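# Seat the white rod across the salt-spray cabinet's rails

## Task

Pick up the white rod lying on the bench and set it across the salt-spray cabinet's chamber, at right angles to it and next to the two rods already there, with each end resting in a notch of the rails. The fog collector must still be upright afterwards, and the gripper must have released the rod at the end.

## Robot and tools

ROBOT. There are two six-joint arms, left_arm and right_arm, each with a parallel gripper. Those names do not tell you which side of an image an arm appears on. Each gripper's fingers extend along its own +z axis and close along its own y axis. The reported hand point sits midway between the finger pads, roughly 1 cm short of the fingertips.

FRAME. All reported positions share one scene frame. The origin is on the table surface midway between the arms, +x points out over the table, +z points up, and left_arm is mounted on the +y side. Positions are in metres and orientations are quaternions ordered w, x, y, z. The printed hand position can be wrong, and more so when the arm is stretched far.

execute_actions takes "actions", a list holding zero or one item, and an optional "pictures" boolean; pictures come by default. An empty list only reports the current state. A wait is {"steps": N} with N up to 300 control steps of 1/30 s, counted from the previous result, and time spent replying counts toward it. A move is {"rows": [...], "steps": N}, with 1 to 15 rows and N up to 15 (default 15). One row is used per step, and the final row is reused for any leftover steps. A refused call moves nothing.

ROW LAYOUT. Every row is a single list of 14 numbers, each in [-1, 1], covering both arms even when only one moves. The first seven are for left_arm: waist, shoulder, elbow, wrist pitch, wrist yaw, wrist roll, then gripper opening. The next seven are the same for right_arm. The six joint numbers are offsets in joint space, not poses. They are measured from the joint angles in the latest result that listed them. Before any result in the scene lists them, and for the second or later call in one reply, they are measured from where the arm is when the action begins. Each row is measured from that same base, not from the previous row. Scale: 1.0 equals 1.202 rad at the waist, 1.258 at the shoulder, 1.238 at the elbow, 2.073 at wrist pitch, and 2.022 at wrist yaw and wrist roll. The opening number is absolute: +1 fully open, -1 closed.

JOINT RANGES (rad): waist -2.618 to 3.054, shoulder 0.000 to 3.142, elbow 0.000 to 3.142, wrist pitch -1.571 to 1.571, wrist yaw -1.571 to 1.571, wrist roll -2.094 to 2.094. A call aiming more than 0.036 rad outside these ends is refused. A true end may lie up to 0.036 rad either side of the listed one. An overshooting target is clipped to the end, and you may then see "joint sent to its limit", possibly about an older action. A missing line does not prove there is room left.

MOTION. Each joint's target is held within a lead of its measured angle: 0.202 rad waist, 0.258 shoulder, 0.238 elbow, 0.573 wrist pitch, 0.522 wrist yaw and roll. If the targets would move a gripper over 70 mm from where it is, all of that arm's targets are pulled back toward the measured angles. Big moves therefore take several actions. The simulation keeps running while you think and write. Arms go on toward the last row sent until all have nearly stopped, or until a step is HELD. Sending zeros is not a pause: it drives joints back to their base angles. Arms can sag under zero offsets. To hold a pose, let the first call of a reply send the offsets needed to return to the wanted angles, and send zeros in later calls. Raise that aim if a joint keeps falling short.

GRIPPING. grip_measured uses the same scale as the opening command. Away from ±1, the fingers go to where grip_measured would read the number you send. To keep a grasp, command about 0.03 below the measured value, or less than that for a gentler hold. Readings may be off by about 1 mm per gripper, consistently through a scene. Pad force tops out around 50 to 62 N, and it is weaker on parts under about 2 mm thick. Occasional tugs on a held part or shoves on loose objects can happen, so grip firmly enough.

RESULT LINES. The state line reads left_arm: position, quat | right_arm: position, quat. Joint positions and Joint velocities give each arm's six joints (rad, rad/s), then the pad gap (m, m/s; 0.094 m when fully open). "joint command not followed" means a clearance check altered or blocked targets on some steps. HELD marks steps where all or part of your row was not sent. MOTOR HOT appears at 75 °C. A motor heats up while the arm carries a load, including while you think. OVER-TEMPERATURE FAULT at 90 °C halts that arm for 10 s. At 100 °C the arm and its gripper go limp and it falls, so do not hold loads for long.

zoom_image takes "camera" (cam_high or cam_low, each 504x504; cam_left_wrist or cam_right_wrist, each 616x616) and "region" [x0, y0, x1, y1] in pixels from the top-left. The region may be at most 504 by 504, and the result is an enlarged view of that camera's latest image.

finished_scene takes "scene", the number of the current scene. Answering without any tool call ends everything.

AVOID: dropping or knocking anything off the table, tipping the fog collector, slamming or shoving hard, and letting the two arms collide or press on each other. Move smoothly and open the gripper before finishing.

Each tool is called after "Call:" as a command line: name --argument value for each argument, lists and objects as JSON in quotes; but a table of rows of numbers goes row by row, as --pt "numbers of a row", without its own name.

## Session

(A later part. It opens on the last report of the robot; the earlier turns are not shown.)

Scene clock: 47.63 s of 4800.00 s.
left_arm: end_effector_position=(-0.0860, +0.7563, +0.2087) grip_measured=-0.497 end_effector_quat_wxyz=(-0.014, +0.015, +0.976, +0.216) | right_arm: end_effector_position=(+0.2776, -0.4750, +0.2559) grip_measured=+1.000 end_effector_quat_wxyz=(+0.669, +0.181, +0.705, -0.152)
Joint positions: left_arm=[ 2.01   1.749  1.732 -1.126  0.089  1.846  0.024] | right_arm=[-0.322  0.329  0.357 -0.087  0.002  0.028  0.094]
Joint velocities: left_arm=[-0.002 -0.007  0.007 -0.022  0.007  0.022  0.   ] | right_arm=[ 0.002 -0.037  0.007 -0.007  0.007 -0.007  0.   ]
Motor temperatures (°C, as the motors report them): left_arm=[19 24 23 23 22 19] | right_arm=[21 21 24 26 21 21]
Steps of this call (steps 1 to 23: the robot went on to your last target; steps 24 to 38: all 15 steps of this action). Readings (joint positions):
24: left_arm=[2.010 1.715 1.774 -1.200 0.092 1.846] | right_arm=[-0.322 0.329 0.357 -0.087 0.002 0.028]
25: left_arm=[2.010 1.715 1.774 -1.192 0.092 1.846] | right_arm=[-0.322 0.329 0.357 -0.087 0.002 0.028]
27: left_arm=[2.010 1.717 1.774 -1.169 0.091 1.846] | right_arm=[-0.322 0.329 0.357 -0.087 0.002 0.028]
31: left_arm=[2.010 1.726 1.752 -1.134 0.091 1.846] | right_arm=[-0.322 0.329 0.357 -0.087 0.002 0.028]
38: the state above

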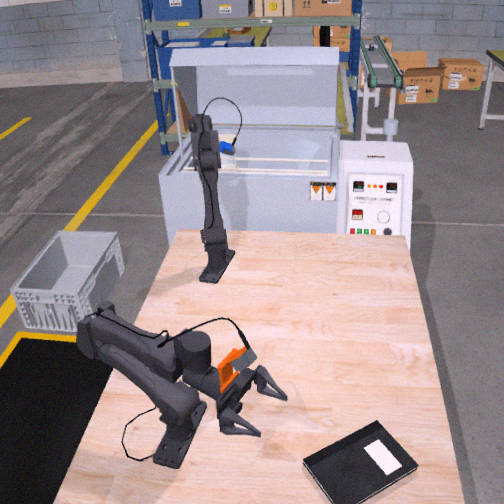

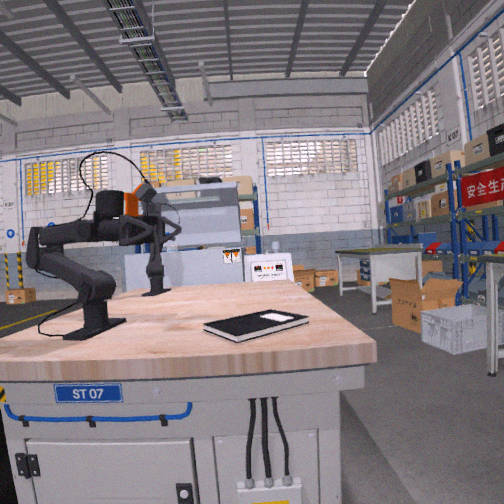

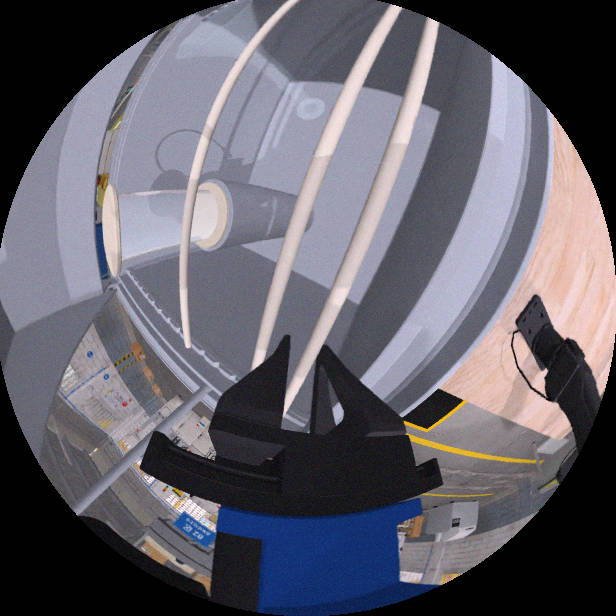

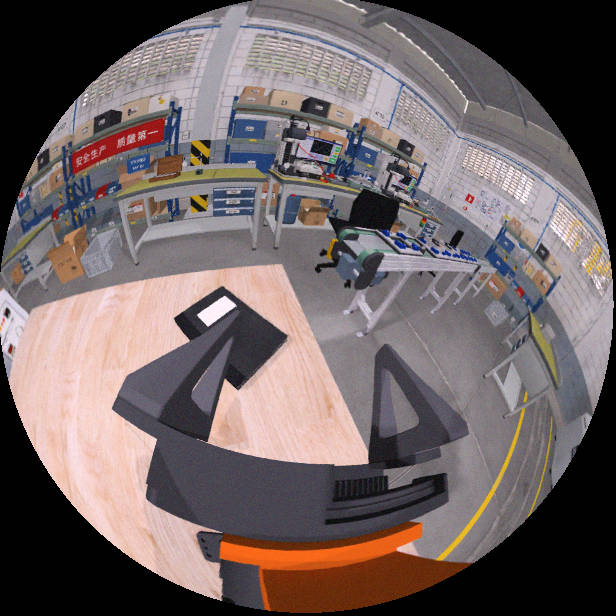

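Call:
execute_actions --actions '[{"rows":[[0,0.014,0,0,0,0,-0.5,0,0,0,0,0,0,1]]}]' --pictures false

Call:
execute_actions --actions '[{"rows":[[0,0,0.01,0.005,0,0,-0.55,0,0,0,0,0,0,1],[0,0,0.01,0.005,0,0,-0.6,0,0,0,0,0,0,1],[0,0,0.01,0.008,0,0,-0.63,0,0,0,0,0,0,1],[0,0,0.01,0.01,0,0,-0.66,0,0,0,0,0,0,1],[0,0,0.01,0.012,0,0,-0.69,0,0,0,0,0,0,1],[0,0,0.01,0.016,0,0,-0.72,0,0,0,0,0,0,1]]}]'

Call:
zoom_image --camera "cam_high" --region '[160,150,250,185]'

Scene clock: 50.00 s of 4800.00 s.
left_arm: end_effector_position=(-0.0866, +0.7569, +0.2090) grip_measured=-0.497 end_effector_quat_wxyz=(-0.016, +0.014, +0.976, +0.217) | right_arm: end_effector_position=(+0.2776, -0.4750, +0.2559) grip_measured=+1.000 end_effector_quat_wxyz=(+0.669, +0.181, +0.705, -0.152)
Joint positions: left_arm=[ 2.01   1.749  1.732 -1.123  0.087  1.846  0.024] | right_arm=[-0.322  0.329  0.357 -0.087  0.002  0.028  0.094]
Joint velocities: left_arm=[-0.002  0.007 -0.002 -0.022 -0.022  0.007  0.   ] | right_arm=[ 0.007 -0.012 -0.002  0.007  0.007  0.022  0.   ]
Motor temperatures (°C, as the motors report them): left_arm=[19 24 23 23 22 19] | right_arm=[21 21 24 26 21 21]
Steps of this call (steps 1 to 15: the robot went on to your last target; steps 16 to 56: nothing new was sent; steps 57 to 71: all 15 steps of this action). Readings (joint positions):
57: left_arm=[2.010 1.749 1.732 -1.123 0.089 1.846] | right_arm=[-0.322 0.329 0.357 -0.087 0.002 0.028]
58: left_arm=[2.010 1.749 1.732 -1.123 0.088 1.846] | right_arm=[-0.322 0.329 0.357 -0.087 0.002 0.028]
60: left_arm=[2.010 1.749 1.732 -1.123 0.088 1.846] | right_arm=[-0.322 0.329 0.357 -0.087 0.002 0.028]
64: left_arm=[2.010 1.749 1.732 -1.123 0.087 1.846] | right_arm=[-0.322 0.329 0.357 -0.087 0.002 0.028]
71: the state above

Scene clock: 50.50 s of 4800.00 s.
left_arm: end_effector_position=(-0.0887, +0.7627, +0.2118) grip_measured=-0.717 end_effector_quat_wxyz=(-0.021, +0.015, +0.973, +0.229) | right_arm: end_effector_position=(+0.2776, -0.4750, +0.2559) grip_measured=+1.000 end_effector_quat_wxyz=(+0.669, +0.181, +0.705, -0.152)
Joint positions: left_arm=[ 2.01   1.749  1.732 -1.096  0.084  1.846  0.013] | right_arm=[-0.322  0.329  0.357 -0.087  0.002  0.028  0.094]
Joint velocities: left_arm=[-0.017  0.022 -0.012 -0.007 -0.022  0.007 -0.   ] | right_arm=[ 0.002 -0.002  0.002 -0.022 -0.051  0.051  0.   ]
Motor temperatures (°C, as the motors report them): left_arm=[19 24 23 23 22 19] | right_arm=[21 21 24 26 21 21]
Steps of this call (steps 1 to 15: all 15 steps of this action). Readings (joint positions):
1: left_arm=[2.010 1.749 1.732 -1.123 0.086 1.846] | right_arm=[-0.322 0.329 0.357 -0.087 0.002 0.028]
2: left_arm=[2.010 1.749 1.732 -1.123 0.085 1.846] | right_arm=[-0.322 0.329 0.357 -0.087 0.002 0.028]
4: left_arm=[2.010 1.749 1.732 -1.119 0.085 1.846] | right_arm=[-0.322 0.329 0.357 -0.087 0.002 0.028]
8: left_arm=[2.010 1.749 1.732 -1.106 0.085 1.846] | right_arm=[-0.322 0.329 0.357 -0.087 0.002 0.028]
15: the state above

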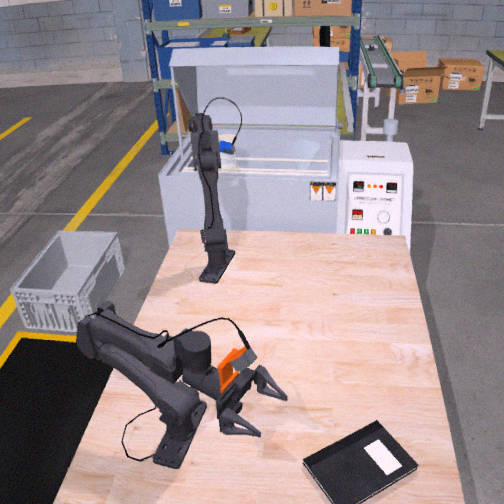

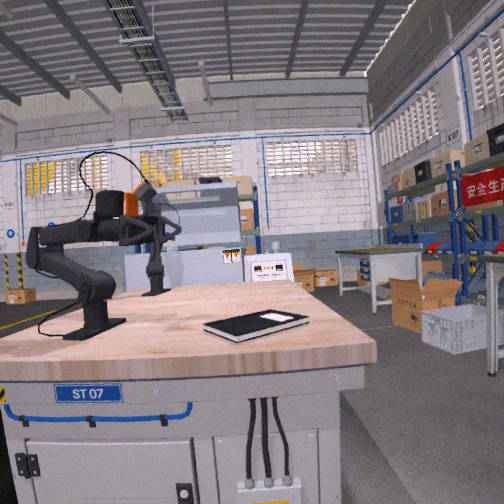

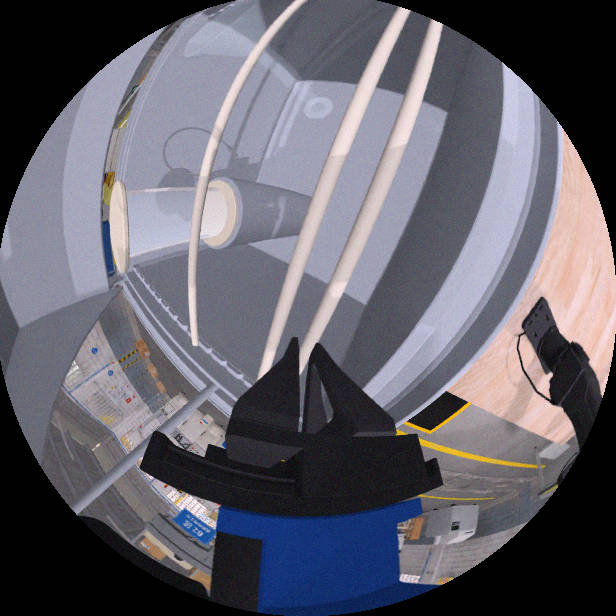

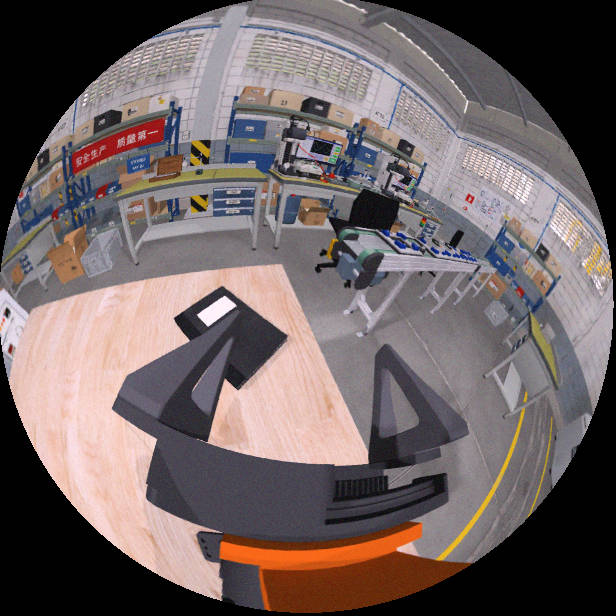

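Region (160, 150, 250, 185) of cam_high's 504x504 image, scaled by 5.600, with more detail than that image has.

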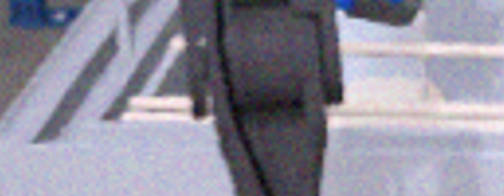

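Call:
execute_actions --actions '[{"rows":[[0,0,0.01,-0.008,0,0,-0.55,0,0,0,0,0,0,1],[0,0,0.01,-0.008,0,0,-0.55,0,0,0,0,0,0,1],[0,0,0.01,-0.008,0,0,-0.55,0,0,0,0,0,0,1],[0,-0.03,0.03,-0.02,0,0,-0.55,0,0,0,0,0,0,1],[0,-0.03,0.04,-0.03,0,0,-0.55,0,0,0,0,0,0,1],[0,-0.04,0.05,-0.04,0,0,-0.55,0,0,0,0,0,0,1],[0,-0.05,0.07,-0.05,0,0,-0.55,0,0,0,0,0,0,1],[0,-0.07,0.1,-0.07,0,0,-0.55,0,0,0,0,0,0,1],[0,-0.12,0.16,-0.1,0,0,-0.55,0,0,0,0,0,0,1]]}]' --pictures false

Call:
execute_actions --actions '[{"rows":[[-0.3,-0.05,0.06,0,-0.04,-0.75,0,0,0,0,0,0,0,1]]}]' --pictures false

Call:
execute_actions --actions '[{"steps":12}]'

Call:
zoom_image --camera "cam_left_wrist" --region '[110,260,260,400]'

Call:
zoom_image --camera "cam_left_wrist" --region '[370,200,520,340]'

Scene clock: 52.13 s of 4800.00 s.
left_arm: end_effector_position=(-0.0815, +0.7325, +0.3183) grip_measured=-0.553 end_effector_quat_wxyz=(-0.049, +0.018, +0.947, +0.317) | right_arm: end_effector_position=(+0.2776, -0.4750, +0.2559) grip_measured=+1.000 end_effector_quat_wxyz=(+0.669, +0.181, +0.705, -0.152)
Joint positions: left_arm=[ 2.01   1.598  1.915 -1.239  0.079  1.846  0.021] | right_arm=[-0.322  0.329  0.357 -0.087  0.002  0.028  0.094]
Joint velocities: left_arm=[ 0.007 -0.496  0.266 -0.168  0.007 -0.095  0.001] | right_arm=[ 0.022 -0.007 -0.002  0.007 -0.066  0.022  0.   ]
Motor temperatures (°C, as the motors report them): left_arm=[19 24 23 23 22 19] | right_arm=[21 21 24 26 21 21]
Steps of this call (steps 1 to 15: the robot went on to your last target; steps 16 to 34: nothing new was sent; steps 35 to 49: all 15 steps of this action). Readings (joint positions):
35: left_arm=[2.010 1.749 1.732 -1.094 0.084 1.846] | right_arm=[-0.322 0.329 0.357 -0.087 0.002 0.028]
36: left_arm=[2.010 1.749 1.732 -1.094 0.083 1.846] | right_arm=[-0.322 0.329 0.357 -0.087 0.002 0.028]
38: left_arm=[2.010 1.748 1.732 -1.095 0.082 1.846] | right_arm=[-0.322 0.329 0.357 -0.087 0.002 0.028]
42: left_arm=[2.010 1.734 1.770 -1.149 0.080 1.846] | right_arm=[-0.322 0.329 0.357 -0.087 0.002 0.028]
49: the state above

Scene clock: 52.63 s of 4800.00 s.
left_arm: end_effector_position=(+0.0485, +0.7344, +0.3603) grip_measured=-0.003 end_effector_quat_wxyz=(+0.208, -0.420, +0.826, +0.314) | right_arm: end_effector_position=(+0.2776, -0.4750, +0.2559) grip_measured=+1.000 end_effector_quat_wxyz=(+0.669, +0.181, +0.705, -0.152)
Joint positions: left_arm=[ 1.64   1.546  1.972 -1.224  0.005  0.521  0.047] | right_arm=[-0.322  0.329  0.357 -0.087  0.002  0.028  0.094]
Joint velocities: left_arm=[ 0.002 -0.007  0.017 -0.037 -0.081 -1.282 -0.001] | right_arm=[-0.002  0.002 -0.007  0.007 -0.066 -0.051  0.   ]
Motor temperatures (°C, as the motors report them): left_arm=[19 24 23 23 22 19] | right_arm=[21 21 24 26 21 21]
Steps of this call (steps 1 to 15: all 15 steps of this action). Readings (joint positions):
1: left_arm=[1.986 1.581 1.928 -1.242 0.052 1.770] | right_arm=[-0.322 0.329 0.357 -0.087 0.002 0.028]
2: left_arm=[1.939 1.569 1.942 -1.241 0.028 1.674] | right_arm=[-0.322 0.329 0.357 -0.087 0.002 0.028]
4: left_arm=[1.799 1.553 1.964 -1.231 0.011 1.476] | right_arm=[-0.322 0.329 0.357 -0.087 0.002 0.028]
8: left_arm=[1.632 1.546 1.972 -1.224 0.022 1.084] | right_arm=[-0.322 0.329 0.357 -0.087 0.002 0.028]
15: the state above

Scene clock: 53.03 s of 4800.00 s.
left_arm: end_effector_position=(+0.0483, +0.7344, +0.3603) grip_measured=-0.003 end_effector_quat_wxyz=(+0.233, -0.490, +0.786, +0.296) | right_arm: end_effector_position=(+0.2776, -0.4750, +0.2559) grip_measured=+1.000 end_effector_quat_wxyz=(+0.669, +0.181, +0.705, -0.152)
Joint positions: left_arm=[ 1.64   1.546  1.972 -1.224  0.004  0.35   0.047] | right_arm=[-0.322  0.329  0.357 -0.087  0.002  0.028  0.094]
Joint velocities: left_arm=[-0.002  0.012  0.007 -0.007 -0.037 -0.139 -0.   ] | right_arm=[ 0.012 -0.007 -0.012 -0.007 -0.037  0.022  0.   ]
Motor temperatures (°C, as the motors report them): left_arm=[19 24 23 23 22 19] | right_arm=[21 21 24 26 21 21]
Steps of this call (steps 1 to 12: the robot went on to your last target). Readings (joint positions):
1: left_arm=[1.640 1.546 1.972 -1.224 0.005 0.485] | right_arm=[-0.322 0.329 0.357 -0.087 0.002 0.028]
2: left_arm=[1.640 1.546 1.972 -1.224 0.005 0.455] | right_arm=[-0.322 0.329 0.357 -0.087 0.002 0.028]
4: left_arm=[1.640 1.546 1.972 -1.224 0.004 0.413] | right_arm=[-0.322 0.329 0.357 -0.087 0.002 0.028]
8: left_arm=[1.640 1.546 1.972 -1.224 0.004 0.369] | right_arm=[-0.322 0.329 0.357 -0.087 0.002 0.028]
12: the state above

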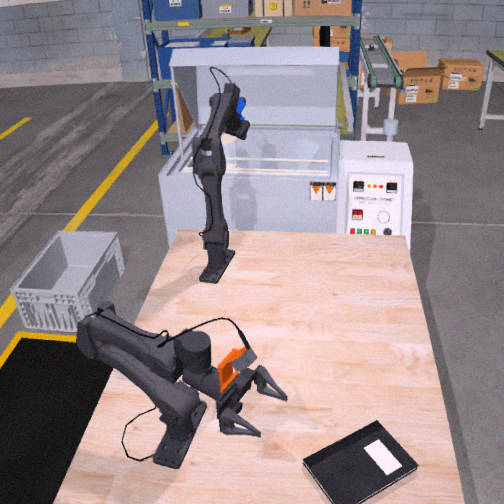

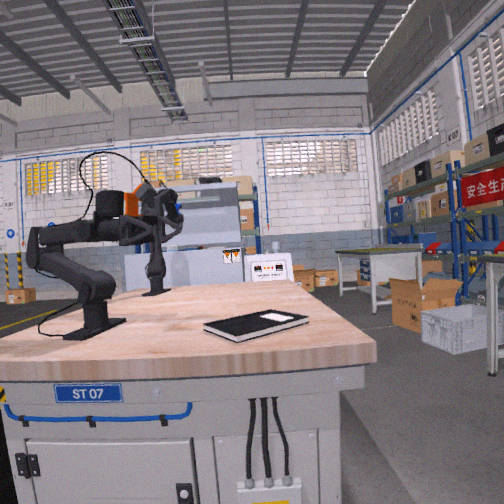

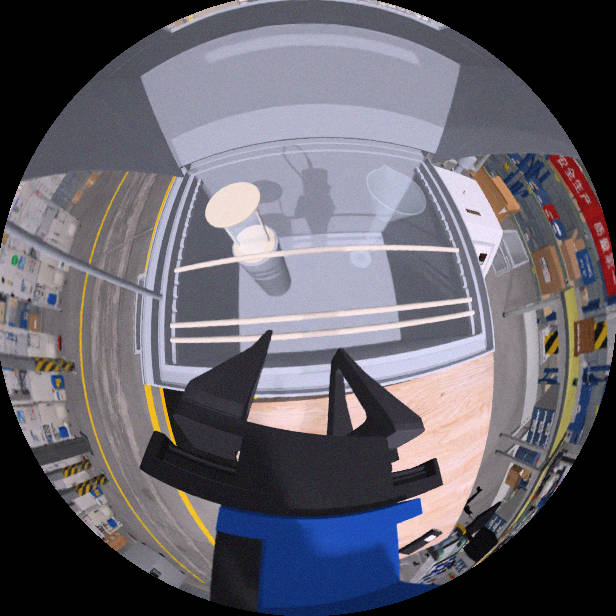

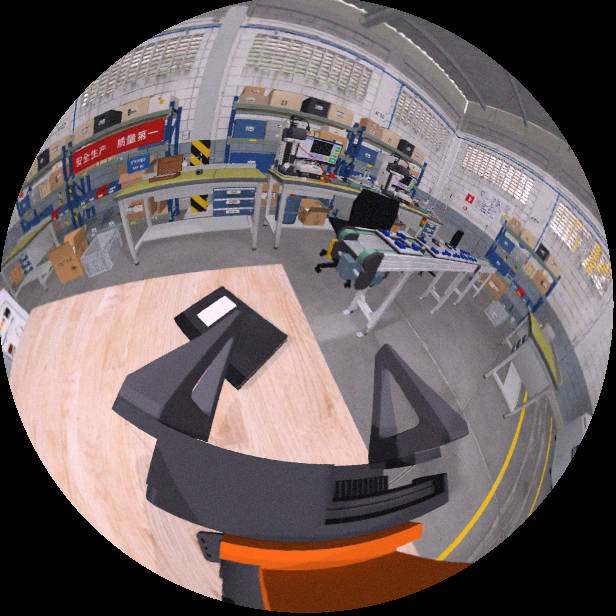

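Region (110, 260, 260, 400) of cam_left_wrist's 616x616 image, scaled by 3.360, with more detail than that image has; it fills the top 470 rows of this view, and the rest is white.

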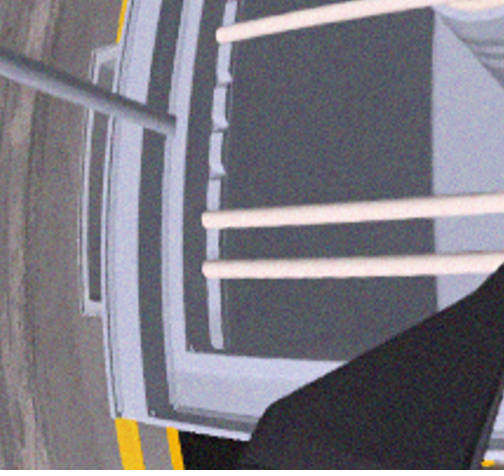

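Region (370, 200, 520, 340) of cam_left_wrist's 616x616 image, scaled by 3.360, with more detail than that image has; it fills the top 470 rows of this view, and the rest is white.

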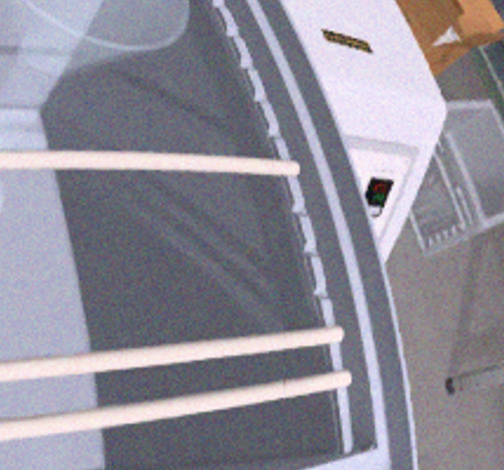

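Call:
finished_scene --scene 1

The scene is finished: the task was done.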